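# Move the box beside the blue foam block into the tote

## Task

Find the cardboard box standing beside a blue foam block and set it inside the tote near the door, wholly within the tote with no part over its rim. It must stay there on its own once the robot lets go. The other cardboard boxes must remain on their desks, and the robot must not tip over or finish leaning.

## Robot and tools

Robot: TidyBot++, a wheeled base (0.54 m long, 0.50 m wide, 0.38 m high) on four driven casters, with one seven-joint arm and a two-finger gripper. The shoulder sits 0.12 m ahead of the base centre and 0.68 m up. Cameras: base_camera (fixed on the base, looking ahead and down) and wrist_camera (on the hand, looking along it).

Frames: the base frame has its origin on the floor below the base centre, x forward, y left, z up, in metres. hand_pose is reported in it: the point between the finger pads, with its z axis along the fingers and its y axis the closing direction. The odometry frame is the base frame as it was when the scene began; heading there is positive to the left, -3.142 to 3.142.

execute_actions: argument actions is a list holding one action, or empty to just read state and pictures. An action may have base, joints, or both, plus optional speeds. base holds exactly one key, always a relative offset from where the base last measured itself: translate_m (metres, forward positive, -2 to 2), strafe_m (metres, left positive, -2 to 2), or rotate_rad (radians, counter-clockwise from above positive, -6.3 to 6.3). joints is a set of absolute targets keyed by name, in radians: joint_1_rad (any angle, vertical turn of the whole arm, positive is clockwise from above, opposite to rotate_rad), joint_2_rad (shoulder, -2.249 to 2.249), joint_3_rad (any angle), joint_4_rad (elbow, -2.579 to 2.579), joint_5_rad (any angle), joint_6_rad (wrist, -2.099 to 2.099), joint_7_rad (any angle, hand spin; with the hand down, positive is counter-clockwise from above, and 1.57 makes the fingers open left-right), and gripper_pos, a unitless 0 (open, about 85 mm gap) to 1 (shut). Any-angle joints go the short way, so turn past half a revolution in steps. speeds caps that action's base speed: translate_m and strafe_m 0.05 to 0.5 m/s, rotate_rad 0.1 to 1.57 rad/s; a base move needing over 8.667 s is refused. cameras picks images: base_camera, wrist_camera or all; omitted means all, [] means none. Bad keys or values refuse the whole call. Omitted joints may keep chasing earlier targets.

Arm geometry, with joint_1_rad 0, joint_3_rad 3.14, joint_5_rad 0 (near the start): the arm stays in the x-z plane. Upper arm 0.42 m tilts joint_2 from vertical (forward positive); forearm 0.31 m tilts joint_2 - joint_4; hand 0.31 m tilts joint_2 - joint_4 - joint_6. Sum length times sine for forward reach from the shoulder and length times cosine for height. The arm starts folded, hand down, reaching 0.08 m beyond the base front. A downward-pointing hand reaches at most about 0.94 m high, less when extended. Closed fingertips poke about 20 mm beyond the hand point.

wait: seconds from 0 to 10; commands nothing and returns state and pictures. zoom_image: camera name and region [x0, y0, x1, y1] in pixels of that camera's newest full image, top-left origin, at most 504 by 504. read_manual: optional section, only "licences"; moves nothing. finished_scene: scene, the current scene's number; ends it irreversibly and reports success, so call it only when the box rests in the tote by itself.

Results: base_status and joint_status tell how the last accepted action ended. done means reached (for the base, the wheels turned the full amount, even if slipping). off_target means it settled away from target and may still push. contact_stop or time_out means it now holds where it stopped. "joint command not followed" with a cause line means arm targets were held back, usually for a self-collision; the gripper still acts. on_its_own reports motion you did not command. motor_effort gives percent of motor maximum, bracketed number the peak. A gripper closed to 1 reading done holds nothing; off_target at some reading means it is gripping something. ARM HIT means a hard hit on the base or itself. Motor temperatures are listed per arm joint; MOTOR HOT from 60 C, OVER-TEMPERATURE FAULT at 75 C makes the arm sag. Torque faults (joints 1-4 over 104.5 N m, 5-7 over 51.3) freeze the arm for 10 s and drop the rest of the call. base_tilt is in degrees, forward and right positive.

Accuracy: friction and loads leave the hand 1-2 cm off, more when stretched or carrying. Correct by sending each joint its previous command plus (wanted minus read). When holding the box, never resend the read angle. Odometry drifts by centimetres and degrees over many moves; trust the cameras.

Avoid: driving while the arm touches anything high (about 0.8 m up), which can tip the robot; pushing sideways on a raised hand; driving the base into furniture, which pushes hard until timeout; dropping or slamming the box; knocking other boxes off their desks. The robot keeps its last command while you think, and loose objects may occasionally get nudged.

Each tool is called as a command line: name --argument value for each argument, lists and objects as JSON in quotes; but a table of rows of numbers goes row by row, as --pt "numbers of a row", without its own name.

## Session

execute_actions --actions '[]'

Scene clock: 0.00 s.
Motor temperatures (°C, as the motors report them): [35 38 32 33 34 40 43]
base_odometry: x=+0.000 y=+0.000 heading=+0.000 (m, m, rad; odometry frame)
base_tilt: forward=+0.2 right=+0.1 (deg)
base_status: not commanded
joint_positions: joint_1_rad=+0.041 joint_2_rad=-0.328 joint_3_rad=+3.179 joint_4_rad=-2.540 joint_5_rad=+0.017 joint_6_rad=-0.872 joint_7_rad=+1.516 gripper_pos=+0.000
joint_status: not commanded
motor_effort: joint_1_rad=+0 joint_2_rad=-4 joint_3_rad=+1 joint_4_rad=+16 joint_5_rad=+0 joint_6_rad=+4 joint_7_rad=+0 (%)
hand_pose: x=+0.2534 y=-0.0119 z=+0.5815 quat_wxyz=(+0.001, +0.998, -0.061, +0.029) (m; base frame)
pictures: base_camera, wrist_camera
Images, in order (width x height): base_camera 644x364, wrist_camera 644x476.

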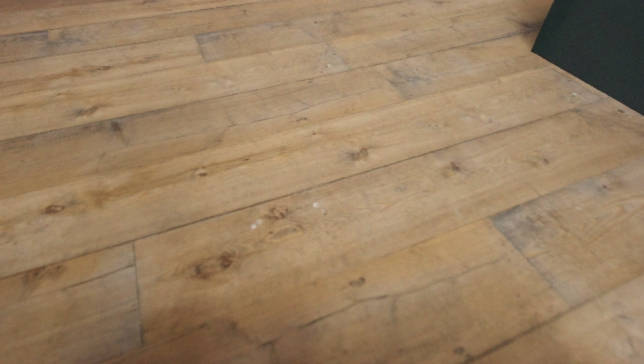

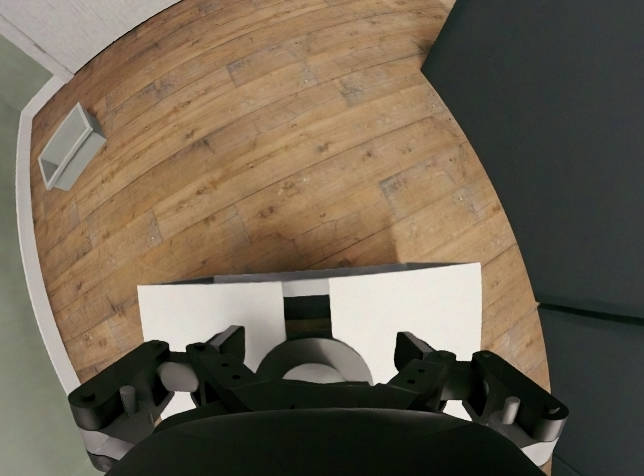

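execute_actions --actions '[{"joints":{"joint_4_rad":-1.5,"joint_6_rad":-0.7},"base":{"rotate_rad":-1.0}}]' --cameras '["wrist_camera"]'

Scene clock: 2.53 s.
Motor temperatures (°C, as the motors report them): [35 38 32 33 34 40 43]
base_odometry: x=+0.000 y=+0.000 heading=-0.999 (m, m, rad; odometry frame)
base_tilt: forward=+0.2 right=+0.1 (deg)
base_status: done
joint_positions: joint_1_rad=+0.041 joint_2_rad=-0.328 joint_3_rad=+3.179 joint_4_rad=-1.520 joint_5_rad=+0.017 joint_6_rad=-0.731 joint_7_rad=+1.516 gripper_pos=+0.000
joint_status: all done
motor_effort: joint_1_rad=+0(1) joint_2_rad=-10(10) joint_3_rad=+0(1) joint_4_rad=+19(20) joint_5_rad=+0(1) joint_6_rad=+10(10) joint_7_rad=-1(0) (%)
hand_pose: x=+0.5665 y=-0.0418 z=+1.0889 quat_wxyz=(+0.010, +0.818, -0.056, +0.572) (m; base frame)
pictures: wrist_camera
camera_calibration (this result's frames):
wrist_camera: T_world_to_cam=[[-0.0442657, -0.99892, -0.0141351, 0.00496257], [-0.312714, 0.0272926, -0.949455, 1.27155], [0.948815, -0.037608, -0.313584, -0.0571376], [0, 0, 0, 1]] pos_world=[0.452063, -0.0318954, 1.18943]
Images, in order (width x height): wrist_camera 644x476.

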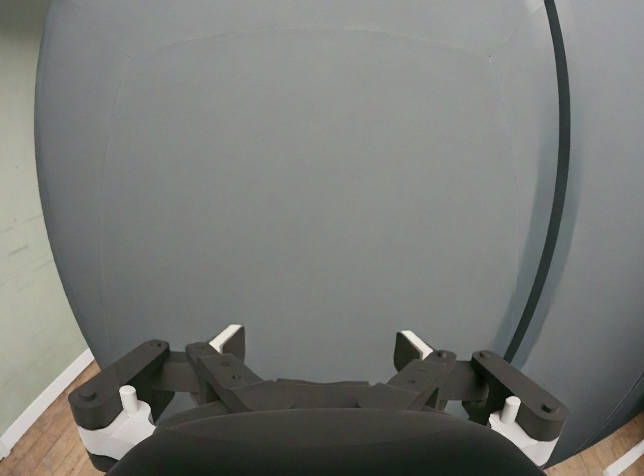

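A cabinet. Turn around.

execute_actions --actions '[{"base":{"rotate_rad":-2.0}}]' --cameras '["wrist_camera"]'

execute_actions --actions '[{"base":{"rotate_rad":-2.0}}]' --cameras '["wrist_camera"]'

Scene clock: 5.27 s.
Motor temperatures (°C, as the motors report them): [35 38 32 33 34 40 43]
base_odometry: x=+0.000 y=+0.000 heading=-2.998 (m, m, rad; odometry frame)
base_tilt: forward=+0.2 right=+0.1 (deg)
base_status: done
joint_positions: joint_1_rad=+0.041 joint_2_rad=-0.327 joint_3_rad=+3.179 joint_4_rad=-1.520 joint_5_rad=+0.017 joint_6_rad=-0.731 joint_7_rad=+1.516 gripper_pos=+0.000
joint_status: not commanded
motor_effort: joint_1_rad=+0(2) joint_2_rad=-9(12) joint_3_rad=+1(3) joint_4_rad=+19(19) joint_5_rad=+0(2) joint_6_rad=+9(10) joint_7_rad=+0(0) (%)
hand_pose: x=+0.5665 y=-0.0415 z=+1.0889 quat_wxyz=(+0.010, +0.818, -0.055, +0.572) (m; base frame)
pictures: wrist_camera
camera_calibration (this result's frames):
wrist_camera: T_world_to_cam=[[-0.0437026, -0.998947, -0.0139431, 0.00476477], [-0.312809, 0.026937, -0.949434, 1.27154], [0.94881, -0.0371312, -0.313657, -0.0570821], [0, 0, 0, 1]] pos_world=[0.452117, -0.0316112, 1.1894]
Images, in order (width x height): wrist_camera 644x476.

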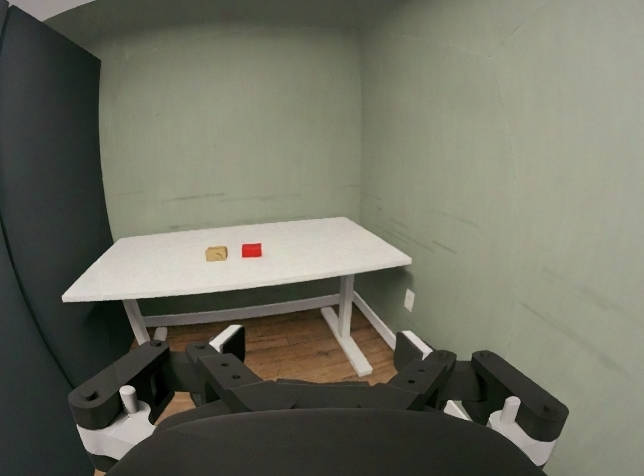

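Scene clock: 7.83 s.
Motor temperatures (°C, as the motors report them): [35 38 32 33 34 40 43]
base_odometry: x=+0.000 y=+0.000 heading=+1.286 (m, m, rad; odometry frame)
base_tilt: forward=+0.2 right=+0.1 (deg)
base_status: done
joint_positions: joint_1_rad=+0.041 joint_2_rad=-0.327 joint_3_rad=+3.178 joint_4_rad=-1.520 joint_5_rad=+0.017 joint_6_rad=-0.731 joint_7_rad=+1.516 gripper_pos=+0.000
joint_status: not commanded
motor_effort: joint_1_rad=+0(1) joint_2_rad=-10(12) joint_3_rad=+1(3) joint_4_rad=+18(19) joint_5_rad=+0(1) joint_6_rad=+9(10) joint_7_rad=+0(0) (%)
hand_pose: x=+0.5666 y=-0.0412 z=+1.0888 quat_wxyz=(+0.010, +0.818, -0.055, +0.572) (m; base frame)
pictures: wrist_camera
camera_calibration (this result's frames):
wrist_camera: T_world_to_cam=[[-0.0433375, -0.998965, -0.0138186, 0.00463644], [-0.312886, 0.026707, -0.949415, 1.27153], [0.948801, -0.0368216, -0.31372, -0.0570348], [0, 0, 0, 1]] pos_world=[0.45216, -0.0314272, 1.18938]
Images, in order (width x height): wrist_camera 644x476.

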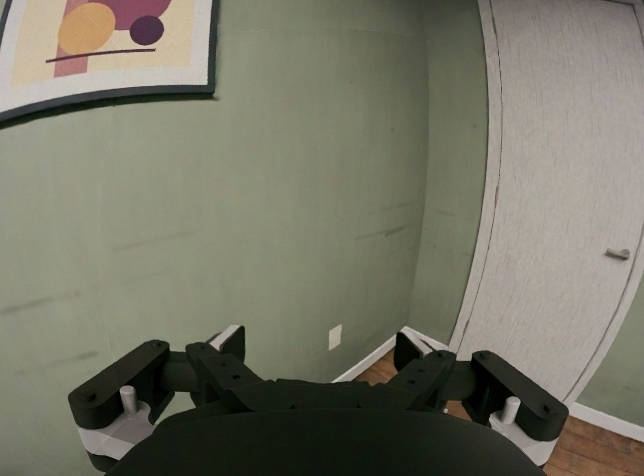

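execute_actions --actions '[{"base":{"rotate_rad":-1.2}}]' --cameras '["wrist_camera"]'

execute_actions --actions '[{"base":{"translate_m":1.2}}]' --cameras '["wrist_camera"]'

Scene clock: 10.00 s.
Motor temperatures (°C, as the motors report them): [35 38 32 33 34 40 43]
base_odometry: x=+0.000 y=+0.000 heading=+0.087 (m, m, rad; odometry frame)
base_tilt: forward=+0.2 right=+0.1 (deg)
base_status: done
joint_positions: joint_1_rad=+0.041 joint_2_rad=-0.327 joint_3_rad=+3.182 joint_4_rad=-1.520 joint_5_rad=+0.017 joint_6_rad=-0.731 joint_7_rad=+1.516 gripper_pos=+0.000
joint_status: not commanded
motor_effort: joint_1_rad=+0(2) joint_2_rad=-10(12) joint_3_rad=+1(3) joint_4_rad=+19(19) joint_5_rad=+0(1) joint_6_rad=+10(10) joint_7_rad=+0(0) (%)
hand_pose: x=+0.5664 y=-0.0431 z=+1.0888 quat_wxyz=(+0.010, +0.818, -0.057, +0.572) (m; base frame)
pictures: wrist_camera
camera_calibration (this result's frames):
wrist_camera: T_world_to_cam=[[-0.0465523, -0.998805, -0.0149117, 0.00576457], [-0.312754, 0.028751, -0.949399, 1.27153], [0.948693, -0.039533, -0.313718, -0.0570545], [0, 0, 0, 1]] pos_world=[0.452071, -0.0330555, 1.18938]
Images, in order (width x height): wrist_camera 644x476.

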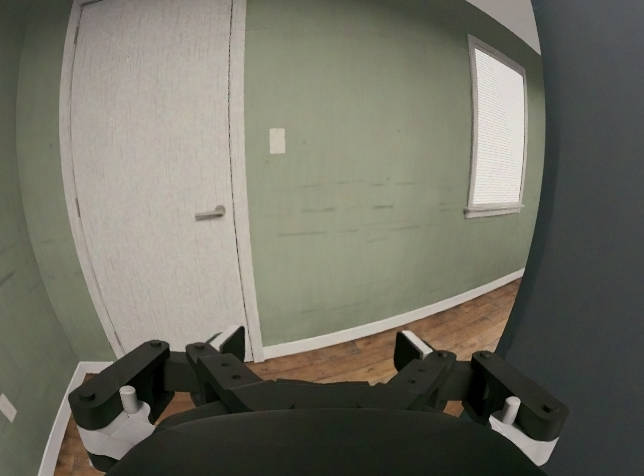

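Scene clock: 13.67 s.
Motor temperatures (°C, as the motors report them): [35 38 32 33 34 41 43]
base_odometry: x=+1.195 y=+0.103 heading=+0.087 (m, m, rad; odometry frame)
base_tilt: forward=+0.2 right=+0.1 (deg)
base_status: done
joint_positions: joint_1_rad=+0.042 joint_2_rad=-0.448 joint_3_rad=+3.187 joint_4_rad=-1.545 joint_5_rad=+0.017 joint_6_rad=-0.839 joint_7_rad=+1.518 gripper_pos=+0.000
joint_status: not commanded
motor_effort: joint_1_rad=-3(4) joint_2_rad=+18(20) joint_3_rad=-3(5) joint_4_rad=+27(30) joint_5_rad=-4(6) joint_6_rad=+33(36) joint_7_rad=-4(4) (%)
hand_pose: x=+0.5057 y=-0.0428 z=+1.0933 quat_wxyz=(+0.009, +0.822, -0.060, +0.567) (m; base frame)
pictures: wrist_camera
camera_calibration (this result's frames):
wrist_camera: T_world_to_cam=[[-0.050949, -0.998477, -0.0211439, 0.0123436], [-0.324015, 0.0365522, -0.945345, 1.25835], [0.944679, -0.0413134, -0.325384, 0.0166474], [0, 0, 0, 1]] pos_world=[0.392626, -0.0329827, 1.19525]
Images, in order (width x height): wrist_camera 644x476.

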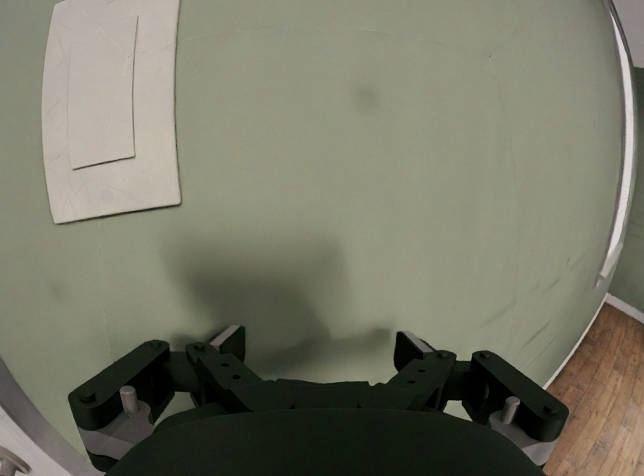

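Touched the wall. Back off and look right.

execute_actions --actions '[{"base":{"translate_m":-0.35}}]' --cameras '[]'

execute_actions --actions '[{"base":{"rotate_rad":-1.6}}]'

Scene clock: 15.97 s.
Motor temperatures (°C, as the motors report them): [35 38 32 33 34 41 43]
base_odometry: x=+0.846 y=+0.073 heading=+0.086 (m, m, rad; odometry frame)
base_tilt: forward=+0.2 right=+0.1 (deg)
base_status: done
joint_positions: joint_1_rad=+0.042 joint_2_rad=-0.333 joint_3_rad=+3.185 joint_4_rad=-1.516 joint_5_rad=+0.017 joint_6_rad=-0.727 joint_7_rad=+1.518 gripper_pos=+0.000
joint_status: not commanded
motor_effort: joint_1_rad=+0(3) joint_2_rad=-10(19) joint_3_rad=+1(2) joint_4_rad=+18(26) joint_5_rad=+0(4) joint_6_rad=+10(34) joint_7_rad=+0(4) (%)
hand_pose: x=+0.5645 y=-0.0452 z=+1.0946 quat_wxyz=(+0.011, +0.814, -0.058, +0.577) (m; base frame)
pictures: none
No camera images: the call's "cameras" was empty. Leave "cameras" out to get every camera's image.

Scene clock: 20.43 s.
Motor temperatures (°C, as the motors report them): [35 38 32 33 34 41 43]
base_odometry: x=+0.846 y=+0.073 heading=-1.502 (m, m, rad; odometry frame)
base_tilt: forward=+0.2 right=+0.0 (deg)
base_status: rotate_rad time_out (by the wheels' count: -1.589 of -1.600)
joint_positions: joint_1_rad=-0.048 joint_2_rad=-0.330 joint_3_rad=+3.056 joint_4_rad=-1.515 joint_5_rad=-0.045 joint_6_rad=-0.721 joint_7_rad=+1.518 gripper_pos=+0.000
joint_status: not commanded
motor_effort: joint_1_rad=+18(26) joint_2_rad=-8(12) joint_3_rad=+27(33) joint_4_rad=+19(19) joint_5_rad=+14(19) joint_6_rad=+10(10) joint_7_rad=-1(1) (%)
hand_pose: x=+0.5606 y=+0.0797 z=+1.0947 quat_wxyz=(-0.063, +0.815, +0.034, +0.575) (m; base frame)
pictures: base_camera, wrist_camera
camera_calibration (this result's frames):
wrist_camera: T_world_to_cam=[[0.185245, -0.982238, -0.0298732, 0.0134124], [-0.297428, -0.0270681, -0.95436, 1.27306], [0.936601, 0.185676, -0.29716, -0.0740628], [0, 0, 0, 1]] pos_world=[0.445527, 0.0613851, 1.19335]
Images, in order (width x height): base_camera 644x364, wrist_camera 644x476.

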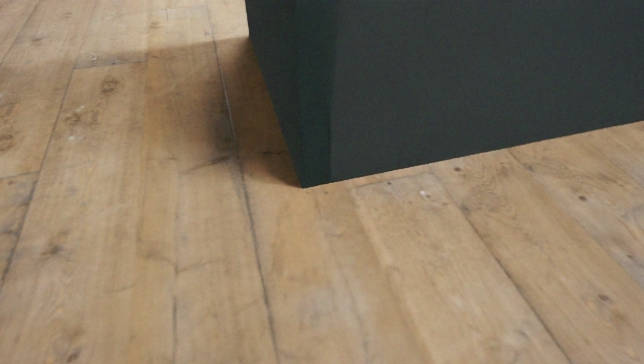

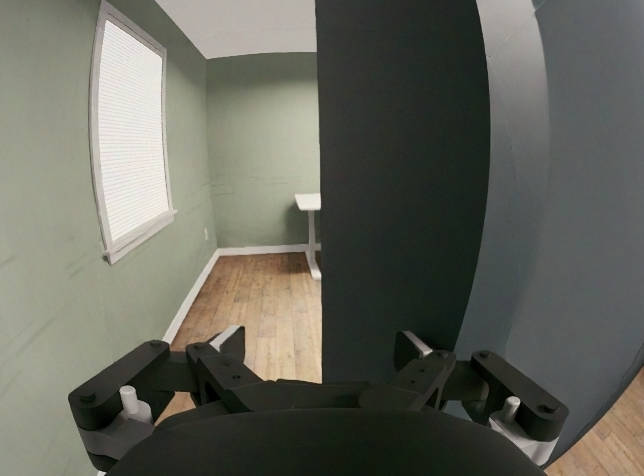

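execute_actions --actions '[{"base":{"strafe_m":0.45}}]' --cameras '[]'

execute_actions --actions '[{"base":{"translate_m":1.5}}]'

Scene clock: 22.97 s.
Motor temperatures (°C, as the motors report them): [35 38 32 33 34 41 43]
base_odometry: x=+1.295 y=+0.103 heading=-1.503 (m, m, rad; odometry frame)
base_tilt: forward=+0.2 right=+0.1 (deg)
base_status: done
joint_positions: joint_1_rad=+0.033 joint_2_rad=-0.330 joint_3_rad=+3.182 joint_4_rad=-1.515 joint_5_rad=-0.016 joint_6_rad=-0.721 joint_7_rad=+1.518 gripper_pos=+0.000
joint_status: not commanded
motor_effort: joint_1_rad=+0(18) joint_2_rad=-10(11) joint_3_rad=+1(26) joint_4_rad=+18(22) joint_5_rad=+0(13) joint_6_rad=+10(17) joint_7_rad=+0(0) (%)
hand_pose: x=+0.5673 y=-0.0328 z=+1.0959 quat_wxyz=(-0.008, +0.813, -0.056, +0.579) (m; base frame)
pictures: none
No camera images: the call's "cameras" was empty. Leave "cameras" out to get every camera's image.

Scene clock: 27.33 s.
Motor temperatures (°C, as the motors report them): [35 38 32 33 34 41 43]
base_odometry: x=+1.398 y=-1.393 heading=-1.503 (m, m, rad; odometry frame)
base_tilt: forward=+0.2 right=+0.1 (deg)
base_status: done
joint_positions: joint_1_rad=+0.033 joint_2_rad=-0.326 joint_3_rad=+3.182 joint_4_rad=-1.515 joint_5_rad=-0.016 joint_6_rad=-0.721 joint_7_rad=+1.518 gripper_pos=+0.000
joint_status: not commanded
motor_effort: joint_1_rad=+0(1) joint_2_rad=-10(13) joint_3_rad=+1(1) joint_4_rad=+19(19) joint_5_rad=+0(0) joint_6_rad=+9(10) joint_7_rad=+0(0) (%)
hand_pose: x=+0.5687 y=-0.0329 z=+1.0943 quat_wxyz=(-0.008, +0.814, -0.056, +0.578) (m; base frame)
pictures: base_camera, wrist_camera
camera_calibration (this result's frames):
wrist_camera: T_world_to_cam=[[-0.0253564, -0.998719, -0.0437919, 0.0357677], [-0.29802, 0.049366, -0.953282, 1.27373], [0.954223, -0.011121, -0.298889, -0.0755539], [0, 0, 0, 1]] pos_world=[0.452598, -0.0279973, 1.19321]
Images, in order (width x height): base_camera 644x364, wrist_camera 644x476.

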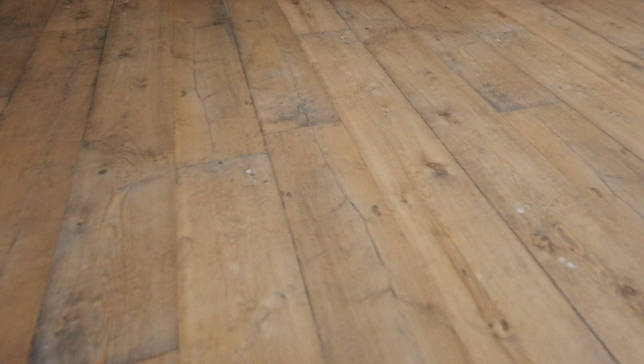

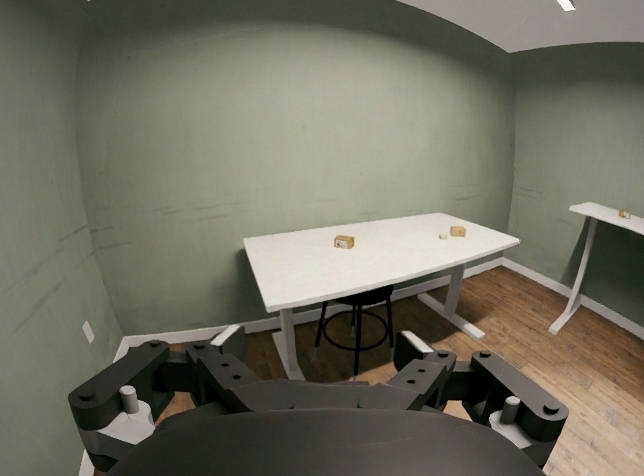

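execute_actions --actions '[{"base":{"rotate_rad":-1.1}}]' --cameras '["wrist_camera"]'

Scene clock: 29.40 s.
Motor temperatures (°C, as the motors report them): [35 38 32 33 34 41 43]
base_odometry: x=+1.398 y=-1.393 heading=-2.602 (m, m, rad; odometry frame)
base_tilt: forward=+0.2 right=+0.1 (deg)
base_status: done
joint_positions: joint_1_rad=+0.033 joint_2_rad=-0.326 joint_3_rad=+3.184 joint_4_rad=-1.515 joint_5_rad=-0.016 joint_6_rad=-0.721 joint_7_rad=+1.518 gripper_pos=+0.000
joint_status: not commanded
motor_effort: joint_1_rad=+0(2) joint_2_rad=-10(11) joint_3_rad=+1(4) joint_4_rad=+18(19) joint_5_rad=+0(1) joint_6_rad=+9(10) joint_7_rad=-1(0) (%)
hand_pose: x=+0.5687 y=-0.0339 z=+1.0943 quat_wxyz=(-0.008, +0.814, -0.057, +0.578) (m; base frame)
pictures: wrist_camera
camera_calibration (this result's frames):
wrist_camera: T_world_to_cam=[[-0.0270551, -0.998649, -0.0443657, 0.0363613], [-0.297916, 0.0504203, -0.95326, 1.27371], [0.954209, -0.0125732, -0.298878, -0.0755771], [0, 0, 0, 1]] pos_world=[0.45256, -0.0288591, 1.1932]
Images, in order (width x height): wrist_camera 644x476.

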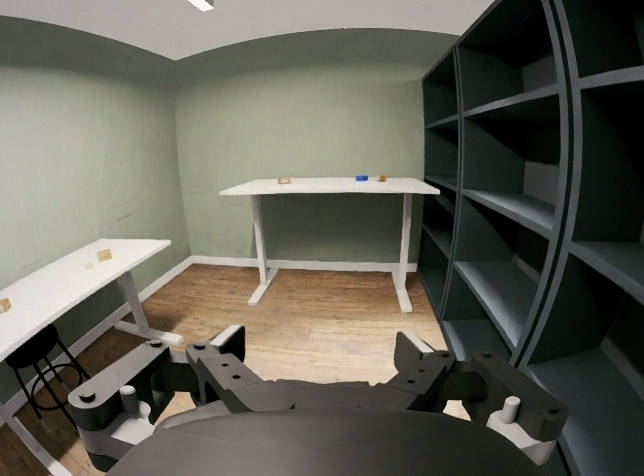

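execute_actions --actions '[{"base":{"rotate_rad":-0.15},"joints":{"joint_6_rad":-0.4}}]' --cameras '[]'

execute_actions --actions '[{"base":{"translate_m":1.0}}]' --cameras '["wrist_camera"]'

Scene clock: 30.63 s.
Motor temperatures (°C, as the motors report them): [35 38 32 33 34 41 43]
base_odometry: x=+1.398 y=-1.393 heading=-2.751 (m, m, rad; odometry frame)
base_tilt: forward=+0.2 right=+0.1 (deg)
base_status: done
joint_positions: joint_1_rad=+0.033 joint_2_rad=-0.327 joint_3_rad=+3.185 joint_4_rad=-1.508 joint_5_rad=-0.016 joint_6_rad=-0.411 joint_7_rad=+1.518 gripper_pos=+0.000
joint_status: all done
motor_effort: joint_1_rad=+0(1) joint_2_rad=-10(11) joint_3_rad=+0(3) joint_4_rad=+19(21) joint_5_rad=+0(1) joint_6_rad=+10(12) joint_7_rad=-1(1) (%)
hand_pose: x=+0.5851 y=-0.0383 z=+1.1933 quat_wxyz=(-0.005, +0.713, -0.053, +0.700) (m; base frame)
pictures: none
No camera images: the call's "cameras" was empty. Leave "cameras" out to get every camera's image.

Scene clock: 34.00 s.
Motor temperatures (°C, as the motors report them): [35 38 32 33 34 41 43]
base_odometry: x=+0.473 y=-1.773 heading=-2.752 (m, m, rad; odometry frame)
base_tilt: forward=+0.2 right=+0.1 (deg)
base_status: done
joint_positions: joint_1_rad=+0.033 joint_2_rad=-0.325 joint_3_rad=+3.185 joint_4_rad=-1.508 joint_5_rad=-0.016 joint_6_rad=-0.411 joint_7_rad=+1.518 gripper_pos=+0.000
joint_status: not commanded
motor_effort: joint_1_rad=+0(0) joint_2_rad=-10(13) joint_3_rad=+1(1) joint_4_rad=+19(19) joint_5_rad=+0(0) joint_6_rad=+10(10) joint_7_rad=+0(0) (%)
hand_pose: x=+0.5857 y=-0.0384 z=+1.1926 quat_wxyz=(-0.005, +0.713, -0.053, +0.699) (m; base frame)
pictures: wrist_camera
camera_calibration (this result's frames):
wrist_camera: T_world_to_cam=[[-0.0250115, -0.999195, -0.0313494, 0.0199511], [0.0134204, 0.0310208, -0.999429, 1.24471], [0.999597, -0.025418, 0.0126337, -0.461097], [0, 0, 0, 1]] pos_world=[0.444706, -0.030397, 1.25045]
Images, in order (width x height): wrist_camera 644x476.

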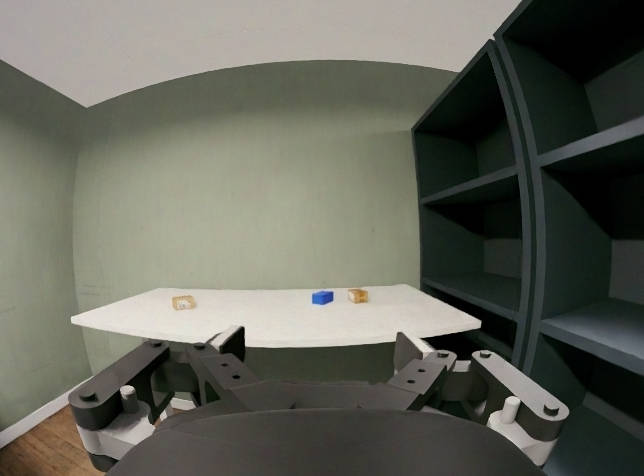

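execute_actions --actions '[{"base":{"strafe_m":-0.25}}]' --cameras '[]'

execute_actions --actions '[{"base":{"translate_m":0.6}}]' --cameras '["wrist_camera"]'

Scene clock: 35.97 s.
Motor temperatures (°C, as the motors report them): [35 38 32 33 34 41 43]
base_odometry: x=+0.377 y=-1.542 heading=-2.751 (m, m, rad; odometry frame)
base_tilt: forward=+0.2 right=+0.1 (deg)
base_status: done
joint_positions: joint_1_rad=+0.033 joint_2_rad=-0.325 joint_3_rad=+3.185 joint_4_rad=-1.508 joint_5_rad=-0.016 joint_6_rad=-0.411 joint_7_rad=+1.518 gripper_pos=+0.000
joint_status: not commanded
motor_effort: joint_1_rad=+0(1) joint_2_rad=-10(12) joint_3_rad=+1(3) joint_4_rad=+19(20) joint_5_rad=+1(0) joint_6_rad=+11(11) joint_7_rad=+0(1) (%)
hand_pose: x=+0.5857 y=-0.0385 z=+1.1926 quat_wxyz=(-0.005, +0.713, -0.053, +0.699) (m; base frame)
pictures: none
No camera images: the call's "cameras" was empty. Leave "cameras" out to get every camera's image.

Scene clock: 38.53 s.
Motor temperatures (°C, as the motors report them): [35 38 32 33 34 41 43]
base_odometry: x=-0.178 y=-1.770 heading=-2.751 (m, m, rad; odometry frame)
base_tilt: forward=+0.2 right=+0.1 (deg)
base_status: done
joint_positions: joint_1_rad=+0.033 joint_2_rad=-0.326 joint_3_rad=+3.185 joint_4_rad=-1.508 joint_5_rad=-0.016 joint_6_rad=-0.411 joint_7_rad=+1.518 gripper_pos=+0.000
joint_status: not commanded
motor_effort: joint_1_rad=+0(1) joint_2_rad=-10(13) joint_3_rad=+1(1) joint_4_rad=+19(20) joint_5_rad=+0(0) joint_6_rad=+10(10) joint_7_rad=+0(0) (%)
hand_pose: x=+0.5852 y=-0.0385 z=+1.1931 quat_wxyz=(-0.005, +0.713, -0.053, +0.699) (m; base frame)
pictures: wrist_camera
camera_calibration (this result's frames):
wrist_camera: T_world_to_cam=[[-0.02516, -0.99919, -0.0313992, 0.0200017], [0.0144404, 0.0310426, -0.999414, 1.24459], [0.999579, -0.0255986, 0.0136476, -0.461814], [0, 0, 0, 1]] pos_world=[0.44415, -0.0304715, 1.25079]
Images, in order (width x height): wrist_camera 644x476.

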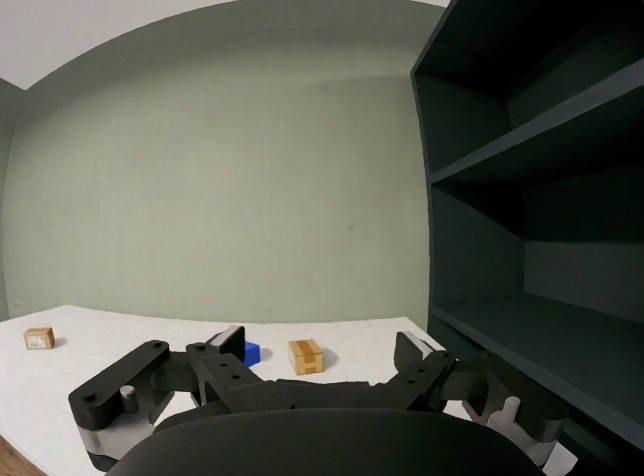

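execute_actions --actions '[{"joints":{"joint_2_rad":0.3,"joint_4_rad":-1.5,"joint_6_rad":0.23}}]' --cameras '["wrist_camera"]'

Scene clock: 40.70 s.
Motor temperatures (°C, as the motors report them): [35 38 32 33 34 41 43]
base_odometry: x=-0.178 y=-1.770 heading=-2.751 (m, m, rad; odometry frame)
base_tilt: forward=+0.2 right=+0.1 (deg)
base_status: not commanded
joint_positions: joint_1_rad=+0.033 joint_2_rad=+0.300 joint_3_rad=+3.185 joint_4_rad=-1.507 joint_5_rad=-0.016 joint_6_rad=+0.199 joint_7_rad=+1.518 gripper_pos=+0.000
joint_status: all done
motor_effort: joint_1_rad=+0(0) joint_2_rad=-35(38) joint_3_rad=+1(1) joint_4_rad=+19(21) joint_5_rad=+0(0) joint_6_rad=+10(11) joint_7_rad=+0(0) (%)
hand_pose: x=+0.8585 y=-0.0510 z=+0.9986 quat_wxyz=(+0.008, +0.718, -0.048, +0.694) (m; base frame)
pictures: wrist_camera
camera_calibration (this result's frames):
wrist_camera: T_world_to_cam=[[-0.0355378, -0.999349, -0.00627978, -0.00790962], [-0.00292845, 0.00638786, -0.999975, 1.06086], [0.999364, -0.0355185, -0.00315355, -0.716207], [0, 0, 0, 1]] pos_world=[0.718577, -0.0401197, 1.05853]
Images, in order (width x height): wrist_camera 644x476.

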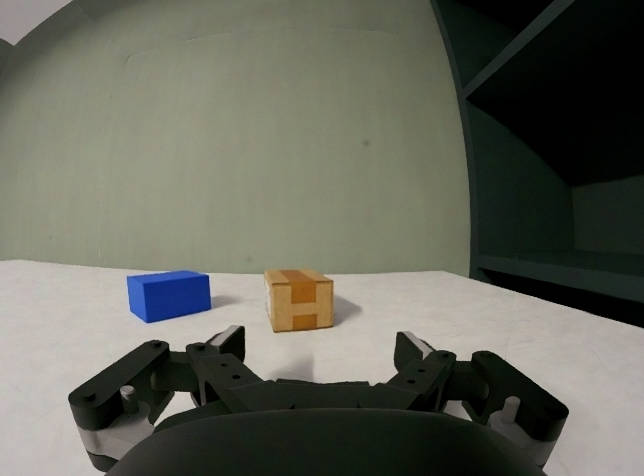

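execute_actions --actions '[{"base":{"strafe_m":0.02}}]' --cameras '[]'

execute_actions --actions '[{"base":{"translate_m":0.14},"speeds":{"translate_m":0.1}}]' --cameras '["wrist_camera"]'

Scene clock: 41.63 s.
Motor temperatures (°C, as the motors report them): [35 38 32 33 34 41 43]
base_odometry: x=-0.170 y=-1.789 heading=-2.752 (m, m, rad; odometry frame)
base_tilt: forward=+0.2 right=+0.0 (deg)
base_status: done
joint_positions: joint_1_rad=+0.034 joint_2_rad=+0.300 joint_3_rad=+3.180 joint_4_rad=-1.507 joint_5_rad=-0.016 joint_6_rad=+0.199 joint_7_rad=+1.518 gripper_pos=+0.000
joint_status: not commanded
motor_effort: joint_1_rad=+0(3) joint_2_rad=-34(39) joint_3_rad=+1(1) joint_4_rad=+19(20) joint_5_rad=+0(0) joint_6_rad=+10(10) joint_7_rad=+0(1) (%)
hand_pose: x=+0.8587 y=-0.0487 z=+0.9987 quat_wxyz=(+0.006, +0.718, -0.047, +0.694) (m; base frame)
pictures: none
No camera images: the call's "cameras" was empty. Leave "cameras" out to get every camera's image.

Scene clock: 43.57 s.
Motor temperatures (°C, as the motors report them): [35 38 32 33 34 41 43]
base_odometry: x=-0.300 y=-1.842 heading=-2.751 (m, m, rad; odometry frame)
base_tilt: forward=+0.2 right=+0.1 (deg)
base_status: done
joint_positions: joint_1_rad=+0.034 joint_2_rad=+0.300 joint_3_rad=+3.180 joint_4_rad=-1.507 joint_5_rad=-0.016 joint_6_rad=+0.200 joint_7_rad=+1.518 gripper_pos=+0.000
joint_status: not commanded
motor_effort: joint_1_rad=+0(1) joint_2_rad=-36(38) joint_3_rad=+1(0) joint_4_rad=+19(21) joint_5_rad=+0(0) joint_6_rad=+10(11) joint_7_rad=+0(0) (%)
hand_pose: x=+0.8587 y=-0.0487 z=+0.9989 quat_wxyz=(+0.006, +0.718, -0.047, +0.694) (m; base frame)
pictures: wrist_camera
camera_calibration (this result's frames):
wrist_camera: T_world_to_cam=[[-0.0319243, -0.999462, -0.00749683, -0.0075289], [-0.00183076, 0.00755912, -0.99997, 1.06022], [0.999489, -0.0319096, -0.0020711, -0.717317], [0, 0, 0, 1]] pos_world=[0.718651, -0.0384285, 1.05865]
Images, in order (width x height): wrist_camera 644x476.

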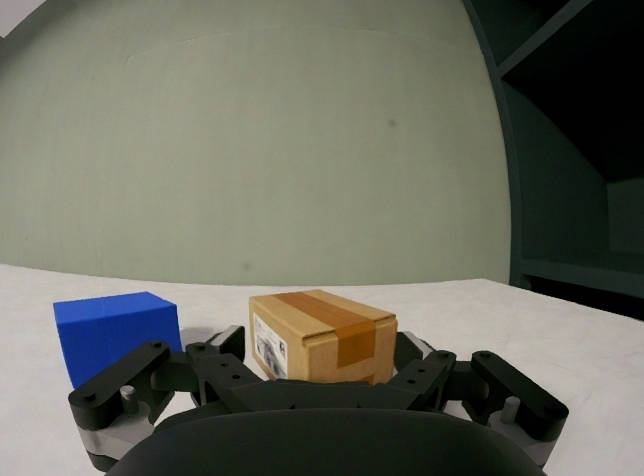

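execute_actions --actions '[{"base":{"translate_m":0.04},"speeds":{"translate_m":0.1}}]' --cameras '[]'

execute_actions --actions '[{"joints":{"gripper_pos":1}}]' --cameras '["wrist_camera"]'

execute_actions --actions '[{"joints":{"joint_2_rad":0.1,"joint_6_rad":0.05}}]' --cameras '["wrist_camera"]'

Scene clock: 44.67 s.
Motor temperatures (°C, as the motors report them): [35 38 32 33 34 41 43]
base_odometry: x=-0.337 y=-1.858 heading=-2.751 (m, m, rad; odometry frame)
base_tilt: forward=+0.2 right=+0.1 (deg)
base_status: done
joint_positions: joint_1_rad=+0.034 joint_2_rad=+0.299 joint_3_rad=+3.180 joint_4_rad=-1.507 joint_5_rad=-0.016 joint_6_rad=+0.200 joint_7_rad=+1.518 gripper_pos=+0.000
joint_status: not commanded
motor_effort: joint_1_rad=+0(2) joint_2_rad=-36(38) joint_3_rad=+1(1) joint_4_rad=+19(20) joint_5_rad=+0(1) joint_6_rad=+10(10) joint_7_rad=+0(0) (%)
hand_pose: x=+0.8584 y=-0.0487 z=+0.9997 quat_wxyz=(+0.006, +0.718, -0.047, +0.695) (m; base frame)
pictures: none
No camera images: the call's "cameras" was empty. Leave "cameras" out to get every camera's image.

Scene clock: 45.77 s.
Motor temperatures (°C, as the motors report them): [35 38 32 33 34 41 43]
base_odometry: x=-0.337 y=-1.858 heading=-2.751 (m, m, rad; odometry frame)
base_tilt: forward=+0.2 right=+0.1 (deg)
base_status: not commanded
joint_positions: joint_1_rad=+0.034 joint_2_rad=+0.299 joint_3_rad=+3.180 joint_4_rad=-1.507 joint_5_rad=-0.016 joint_6_rad=+0.200 joint_7_rad=+1.518 gripper_pos=+0.999
joint_status: all done
motor_effort: joint_1_rad=+0(0) joint_2_rad=-35(36) joint_3_rad=+0(0) joint_4_rad=+19(20) joint_5_rad=+0(0) joint_6_rad=+10(10) joint_7_rad=-1(0) (%)
hand_pose: x=+0.8584 y=-0.0487 z=+0.9997 quat_wxyz=(+0.006, +0.718, -0.047, +0.695) (m; base frame)
pictures: wrist_camera
camera_calibration (this result's frames):
wrist_camera: T_world_to_cam=[[-0.0319163, -0.999462, -0.00749083, -0.00753536], [-0.000711004, 0.00751735, -0.999971, 1.06005], [0.99949, -0.03191, -0.000950548, -0.718111], [0, 0, 0, 1]] pos_world=[0.718258, -0.0384151, 1.05928]
Images, in order (width x height): wrist_camera 644x476.

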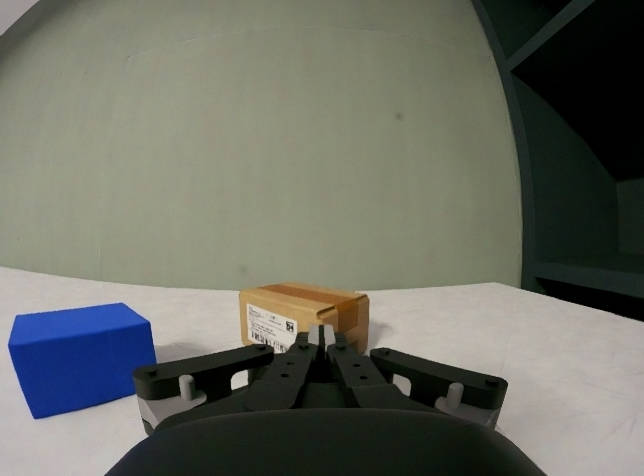

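Scene clock: 47.23 s.
Motor temperatures (°C, as the motors report them): [35 38 32 33 34 41 43]
base_odometry: x=-0.337 y=-1.858 heading=-2.751 (m, m, rad; odometry frame)
base_tilt: forward=+0.2 right=+0.1 (deg)
base_status: not commanded
joint_positions: joint_1_rad=+0.034 joint_2_rad=+0.094 joint_3_rad=+3.180 joint_4_rad=-1.507 joint_5_rad=-0.016 joint_6_rad=+0.084 joint_7_rad=+1.518 gripper_pos=+0.999
joint_status: all done
motor_effort: joint_1_rad=+0(0) joint_2_rad=-28(39) joint_3_rad=+1(1) joint_4_rad=+20(20) joint_5_rad=+0(0) joint_6_rad=+10(11) joint_7_rad=+0(0) (%)
hand_pose: x=+0.7824 y=-0.0458 z=+1.1076 quat_wxyz=(+0.003, +0.686, -0.048, +0.726) (m; base frame)
pictures: wrist_camera
camera_calibration (this result's frames):
wrist_camera: T_world_to_cam=[[-0.0300677, -0.999477, -0.0119164, -0.00282221], [0.0877484, 0.00923631, -0.9961, 1.09451], [0.995689, -0.0309961, 0.0874248, -0.736834], [0, 0, 0, 1]] pos_world=[0.637531, -0.035769, 1.15463]
Images, in order (width x height): wrist_camera 644x476.

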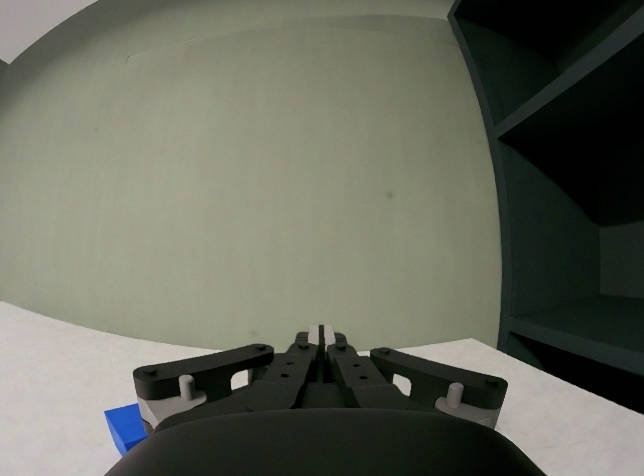

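execute_actions --actions '[{"joints":{"joint_6_rad":-0.5,"gripper_pos":0}}]' --cameras '["wrist_camera"]'

Scene clock: 48.47 s.
Motor temperatures (°C, as the motors report them): [35 38 32 33 34 41 43]
base_odometry: x=-0.337 y=-1.858 heading=-2.751 (m, m, rad; odometry frame)
base_tilt: forward=+0.2 right=+0.1 (deg)
base_status: not commanded
joint_positions: joint_1_rad=+0.034 joint_2_rad=+0.073 joint_3_rad=+3.180 joint_4_rad=-1.478 joint_5_rad=-0.015 joint_6_rad=-0.454 joint_7_rad=+1.518 gripper_pos=+0.000
joint_status: all done
motor_effort: joint_1_rad=+0(4) joint_2_rad=-21(29) joint_3_rad=+0(4) joint_4_rad=+15(20) joint_5_rad=-1(2) joint_6_rad=+5(10) joint_7_rad=-1(2) (%)
hand_pose: x=+0.7454 y=-0.0410 z=+0.9770 quat_wxyz=(+0.000, +0.841, -0.056, +0.538) (m; base frame)
pictures: wrist_camera
camera_calibration (this result's frames):
wrist_camera: T_world_to_cam=[[-0.0332852, -0.998944, -0.0316567, 0.0209801], [-0.387691, 0.0420992, -0.920828, 1.24972], [0.921188, -0.0183769, -0.388683, -0.167189], [0, 0, 0, 1]] pos_world=[0.639217, -0.0347269, 1.08646]
Images, in order (width x height): wrist_camera 644x476.

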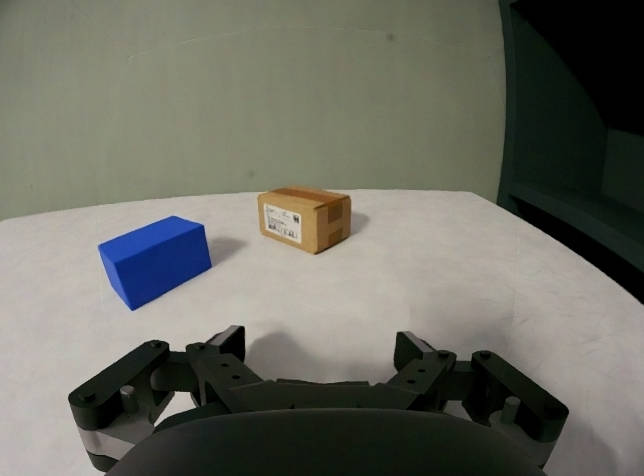

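execute_actions --actions '[{"joints":{"joint_2_rad":0.1,"joint_4_rad":-1.5,"joint_6_rad":0.0},"base":{"translate_m":-0.2}}]' --cameras '[]'

execute_actions --actions '[{"base":{"rotate_rad":0.5}}]' --cameras '[]'

execute_actions --actions '[{"base":{"strafe_m":-0.5},"speeds":{"strafe_m":0.25}}]'

Scene clock: 50.50 s.
Motor temperatures (°C, as the motors report them): [35 38 32 33 34 41 43]
base_odometry: x=-0.152 y=-1.782 heading=-2.751 (m, m, rad; odometry frame)
base_tilt: forward=+0.1 right=+0.1 (deg)
base_status: done
joint_positions: joint_1_rad=+0.034 joint_2_rad=+0.099 joint_3_rad=+3.180 joint_4_rad=-1.495 joint_5_rad=-0.015 joint_6_rad=-0.011 joint_7_rad=+1.518 gripper_pos=+0.000
joint_status: all done
motor_effort: joint_1_rad=+0(4) joint_2_rad=-28(32) joint_3_rad=+0(3) joint_4_rad=+20(21) joint_5_rad=+0(1) joint_6_rad=+10(11) joint_7_rad=-1(1) (%)
hand_pose: x=+0.7849 y=-0.0454 z=+1.0825 quat_wxyz=(+0.003, +0.717, -0.049, +0.695) (m; base frame)
pictures: none
No camera images: the call's "cameras" was empty. Leave "cameras" out to get every camera's image.

Scene clock: 52.10 s.
Motor temperatures (°C, as the motors report them): [35 38 32 33 34 41 43]
base_odometry: x=-0.152 y=-1.782 heading=-2.252 (m, m, rad; odometry frame)
base_tilt: forward=+0.2 right=+0.1 (deg)
base_status: done
joint_positions: joint_1_rad=+0.033 joint_2_rad=+0.099 joint_3_rad=+3.172 joint_4_rad=-1.495 joint_5_rad=-0.015 joint_6_rad=-0.011 joint_7_rad=+1.518 gripper_pos=+0.000
joint_status: not commanded
motor_effort: joint_1_rad=+0(4) joint_2_rad=-28(30) joint_3_rad=+0(4) joint_4_rad=+20(20) joint_5_rad=+0(0) joint_6_rad=+10(10) joint_7_rad=+0(0) (%)
hand_pose: x=+0.7852 y=-0.0394 z=+1.0825 quat_wxyz=(-0.001, +0.718, -0.046, +0.695) (m; base frame)
pictures: none
No camera images: the call's "cameras" was empty. Leave "cameras" out to get every camera's image.

Scene clock: 57.50 s.
Motor temperatures (°C, as the motors report them): [35 38 32 33 34 41 43]
base_odometry: x=-0.304 y=-1.659 heading=-2.254 (m, m, rad; odometry frame)
base_tilt: forward=+0.2 right=+0.1 (deg)
base_status: strafe_m time_out (by the wheels' count: -0.195 of -0.500)
joint_positions: joint_1_rad=+0.046 joint_2_rad=+0.101 joint_3_rad=+3.183 joint_4_rad=-1.495 joint_5_rad=-0.015 joint_6_rad=-0.011 joint_7_rad=+1.518 gripper_pos=+0.000
joint_status: not commanded
motor_effort: joint_1_rad=-1(13) joint_2_rad=-27(43) joint_3_rad=+0(11) joint_4_rad=+19(21) joint_5_rad=+0(1) joint_6_rad=+10(11) joint_7_rad=+0(0) (%)
hand_pose: x=+0.7850 y=-0.0549 z=+1.0811 quat_wxyz=(+0.008, +0.718, -0.054, +0.694) (m; base frame)
pictures: base_camera, wrist_camera
camera_calibration (this result's frames):
wrist_camera: T_world_to_cam=[[-0.0441379, -0.99893, -0.0138426, 0.00105919], [-0.00163017, 0.0139281, -0.999902, 1.14243], [0.999024, -0.044111, -0.00224318, -0.643759], [0, 0, 0, 1]] pos_world=[0.645039, -0.0432507, 1.14089]
Images, in order (width x height): base_camera 644x364, wrist_camera 644x476.

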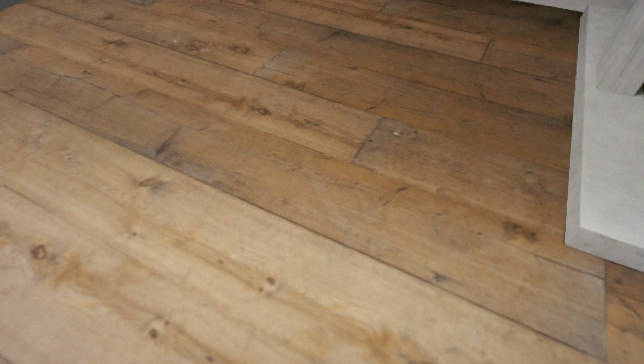

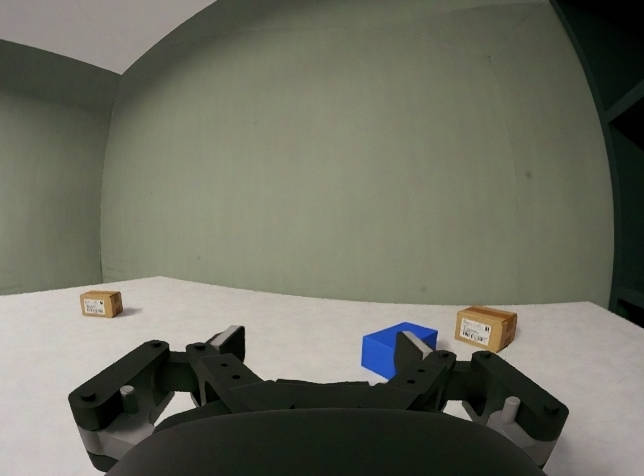

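execute_actions --actions '[{"base":{"strafe_m":0.28}}]' --cameras '[]'

execute_actions --actions '[{"base":{"rotate_rad":-0.5},"joints":{"joint_2_rad":0.3,"joint_4_rad":-1.5,"joint_6_rad":0.23,"gripper_pos":1}}]' --cameras '[]'

execute_actions --actions '[{"base":{"translate_m":0.3},"speeds":{"translate_m":0.2}}]' --cameras '["wrist_camera"]'

Scene clock: 59.83 s.
Motor temperatures (°C, as the motors report them): [35 38 32 33 34 41 43]
base_odometry: x=-0.086 y=-1.836 heading=-2.253 (m, m, rad; odometry frame)
base_tilt: forward=+0.2 right=+0.1 (deg)
base_status: done
joint_positions: joint_1_rad=+0.045 joint_2_rad=+0.101 joint_3_rad=+3.179 joint_4_rad=-1.495 joint_5_rad=-0.015 joint_6_rad=-0.011 joint_7_rad=+1.518 gripper_pos=+0.000
joint_status: not commanded
motor_effort: joint_1_rad=+0(3) joint_2_rad=-28(31) joint_3_rad=+1(3) joint_4_rad=+20(20) joint_5_rad=+0(0) joint_6_rad=+10(10) joint_7_rad=-1(0) (%)
hand_pose: x=+0.7851 y=-0.0516 z=+1.0812 quat_wxyz=(+0.006, +0.718, -0.052, +0.694) (m; base frame)
pictures: none
No camera images: the call's "cameras" was empty. Leave "cameras" out to get every camera's image.

Scene clock: 61.43 s.
Motor temperatures (°C, as the motors report them): [35 38 32 33 34 41 43]
base_odometry: x=-0.086 y=-1.836 heading=-2.753 (m, m, rad; odometry frame)
base_tilt: forward=+0.2 right=+0.1 (deg)
base_status: done
joint_positions: joint_1_rad=+0.051 joint_2_rad=+0.304 joint_3_rad=+3.186 joint_4_rad=-1.495 joint_5_rad=-0.015 joint_6_rad=+0.200 joint_7_rad=+1.518 gripper_pos=+0.999
joint_status: all done
motor_effort: joint_1_rad=+0(5) joint_2_rad=-35(40) joint_3_rad=+1(4) joint_4_rad=+19(21) joint_5_rad=+0(0) joint_6_rad=+10(12) joint_7_rad=-1(0) (%)
hand_pose: x=+0.8599 y=-0.0647 z=+1.0036 quat_wxyz=(+0.015, +0.715, -0.054, +0.697) (m; base frame)
pictures: none
No camera images: the call's "cameras" was empty. Leave "cameras" out to get every camera's image.

Scene clock: 63.70 s.
Motor temperatures (°C, as the motors report them): [35 38 32 33 34 41 43]
base_odometry: x=-0.364 y=-1.949 heading=-2.754 (m, m, rad; odometry frame)
base_tilt: forward=+0.2 right=+0.1 (deg)
base_status: done
joint_positions: joint_1_rad=+0.051 joint_2_rad=+0.302 joint_3_rad=+3.186 joint_4_rad=-1.495 joint_5_rad=-0.015 joint_6_rad=+0.201 joint_7_rad=+1.518 gripper_pos=+0.999
joint_status: not commanded
motor_effort: joint_1_rad=+0(1) joint_2_rad=-36(39) joint_3_rad=+1(1) joint_4_rad=+19(21) joint_5_rad=+0(0) joint_6_rad=+11(10) joint_7_rad=+0(0) (%)
hand_pose: x=+0.8592 y=-0.0647 z=+1.0053 quat_wxyz=(+0.015, +0.714, -0.054, +0.698) (m; base frame)
pictures: wrist_camera
camera_calibration (this result's frames):
wrist_camera: T_world_to_cam=[[-0.0538017, -0.998544, -0.00389455, -0.00817859], [0.00908506, 0.00341054, -0.999953, 1.05711], [0.99851, -0.0538345, 0.00888834, -0.729931], [0, 0, 0, 1]] pos_world=[0.718799, -0.0510675, 1.06352]
Images, in order (width x height): wrist_camera 644x476.

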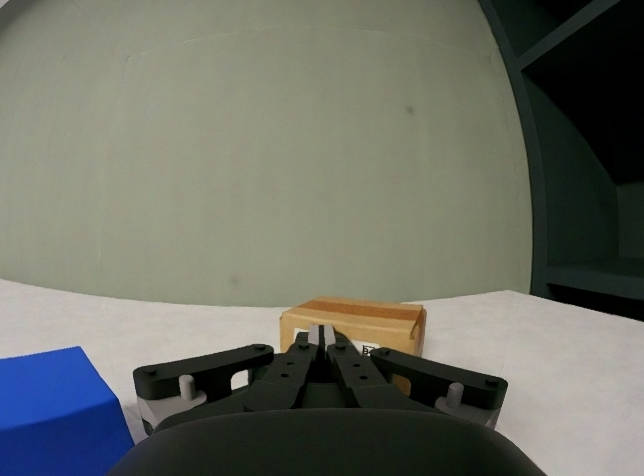

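execute_actions --actions '[{"base":{"translate_m":0.08},"speeds":{"translate_m":0.08}}]' --cameras '[]'

execute_actions --actions '[{"base":{"translate_m":-0.15},"joints":{"joint_6_rad":0.1}}]' --cameras '["wrist_camera"]'

Scene clock: 65.47 s.
Motor temperatures (°C, as the motors report them): [35 38 32 33 34 41 43]
base_odometry: x=-0.439 y=-1.980 heading=-2.755 (m, m, rad; odometry frame)
base_tilt: forward=+0.2 right=+0.1 (deg)
base_status: done
joint_positions: joint_1_rad=+0.051 joint_2_rad=+0.301 joint_3_rad=+3.186 joint_4_rad=-1.495 joint_5_rad=-0.015 joint_6_rad=+0.201 joint_7_rad=+1.518 gripper_pos=+0.999
joint_status: not commanded
motor_effort: joint_1_rad=+0(2) joint_2_rad=-36(38) joint_3_rad=+1(3) joint_4_rad=+19(20) joint_5_rad=+0(0) joint_6_rad=+10(11) joint_7_rad=-1(0) (%)
hand_pose: x=+0.8589 y=-0.0646 z=+1.0061 quat_wxyz=(+0.015, +0.713, -0.054, +0.698) (m; base frame)
pictures: none
No camera images: the call's "cameras" was empty. Leave "cameras" out to get every camera's image.

Scene clock: 66.90 s.
Motor temperatures (°C, as the motors report them): [35 38 32 33 34 41 43]
base_odometry: x=-0.300 y=-1.923 heading=-2.756 (m, m, rad; odometry frame)
base_tilt: forward=+0.2 right=+0.1 (deg)
base_status: done
joint_positions: joint_1_rad=+0.051 joint_2_rad=+0.296 joint_3_rad=+3.186 joint_4_rad=-1.492 joint_5_rad=-0.015 joint_6_rad=+0.135 joint_7_rad=+1.518 gripper_pos=+0.999
joint_status: all done
motor_effort: joint_1_rad=+0(3) joint_2_rad=-33(40) joint_3_rad=+0(3) joint_4_rad=+18(20) joint_5_rad=+0(0) joint_6_rad=+9(10) joint_7_rad=+0(0) (%)
hand_pose: x=+0.8565 y=-0.0641 z=+0.9911 quat_wxyz=(+0.014, +0.733, -0.055, +0.677) (m; base frame)
pictures: wrist_camera
camera_calibration (this result's frames):
wrist_camera: T_world_to_cam=[[-0.0534067, -0.99855, -0.00678617, -0.00526131], [-0.0477104, 0.00933975, -0.998818, 1.09076], [0.997432, -0.0530198, -0.0481401, -0.66951], [0, 0, 0, 1]] pos_world=[0.719551, -0.0509384, 1.05721]
Images, in order (width x height): wrist_camera 644x476.

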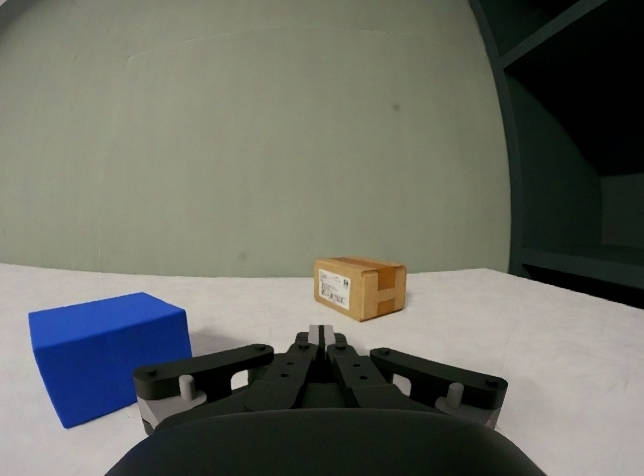

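execute_actions --actions '[{"base":{"translate_m":0.24},"speeds":{"translate_m":0.1},"joints":{"joint_6_rad":0.2}}]' --cameras '[]'

execute_actions --actions '[{"base":{"translate_m":-0.18}}]' --cameras '["wrist_camera"]'

Scene clock: 82.10 s.
Motor temperatures (°C, as the motors report them): [35 38 32 33 34 41 43]
base_odometry: x=-0.519 y=-2.012 heading=-2.762 (m, m, rad; odometry frame)
base_tilt: forward=+0.1 right=+0.1 (deg)
base_status: translate_m time_out (by the wheels' count: +0.237 of +0.240)
joint_positions: joint_1_rad=+0.051 joint_2_rad=+0.086 joint_3_rad=+3.186 joint_4_rad=-1.499 joint_5_rad=-0.015 joint_6_rad=+0.173 joint_7_rad=+1.518 gripper_pos=+0.999
joint_status: all done
motor_effort: joint_1_rad=-3(6) joint_2_rad=+18(36) joint_3_rad=+0(3) joint_4_rad=+20(24) joint_5_rad=+0(1) joint_6_rad=+10(12) joint_7_rad=+0(0) (%)
hand_pose: x=+0.7743 y=-0.0599 z=+1.1464 quat_wxyz=(+0.012, +0.646, -0.052, +0.761) (m; base frame)
pictures: none
No camera images: the call's "cameras" was empty. Leave "cameras" out to get every camera's image.

not run: a stop came earlier in this reply.

Upper arm hit the desk edge.

execute_actions --actions '[{"base":{"translate_m":-0.2}}]' --cameras '["wrist_camera"]'

Scene clock: 83.83 s.
Motor temperatures (°C, as the motors report them): [35 38 32 33 34 41 43]
base_odometry: x=-0.333 y=-1.938 heading=-2.761 (m, m, rad; odometry frame)
base_tilt: forward=+0.2 right=+0.1 (deg)
base_status: done
joint_positions: joint_1_rad=+0.051 joint_2_rad=+0.303 joint_3_rad=+3.185 joint_4_rad=-1.497 joint_5_rad=-0.015 joint_6_rad=+0.197 joint_7_rad=+1.518 gripper_pos=+0.999
joint_status: not commanded
motor_effort: joint_1_rad=+0(3) joint_2_rad=-35(43) joint_3_rad=+0(1) joint_4_rad=+19(20) joint_5_rad=+0(0) joint_6_rad=+10(11) joint_7_rad=+0(0) (%)
hand_pose: x=+0.8594 y=-0.0640 z=+1.0020 quat_wxyz=(+0.014, +0.716, -0.054, +0.696) (m; base frame)
pictures: wrist_camera
camera_calibration (this result's frames):
wrist_camera: T_world_to_cam=[[-0.0529059, -0.99859, -0.00438619, -0.00785465], [0.00231182, 0.00426985, -0.999988, 1.05972], [0.998597, -0.0529154, 0.00208266, -0.723211], [0, 0, 0, 1]] pos_world=[0.719331, -0.0506375, 1.06118]
Images, in order (width x height): wrist_camera 644x476.

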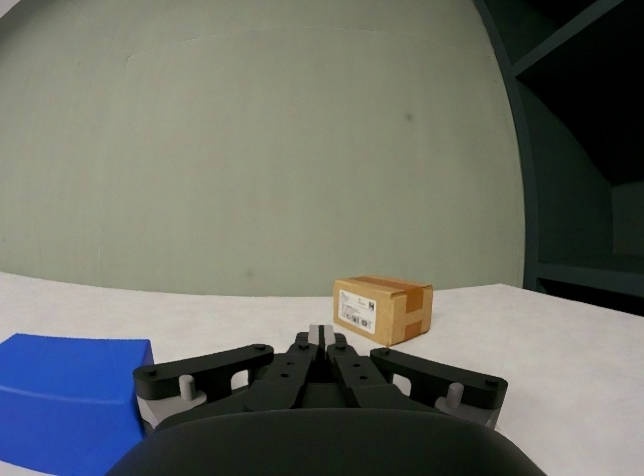

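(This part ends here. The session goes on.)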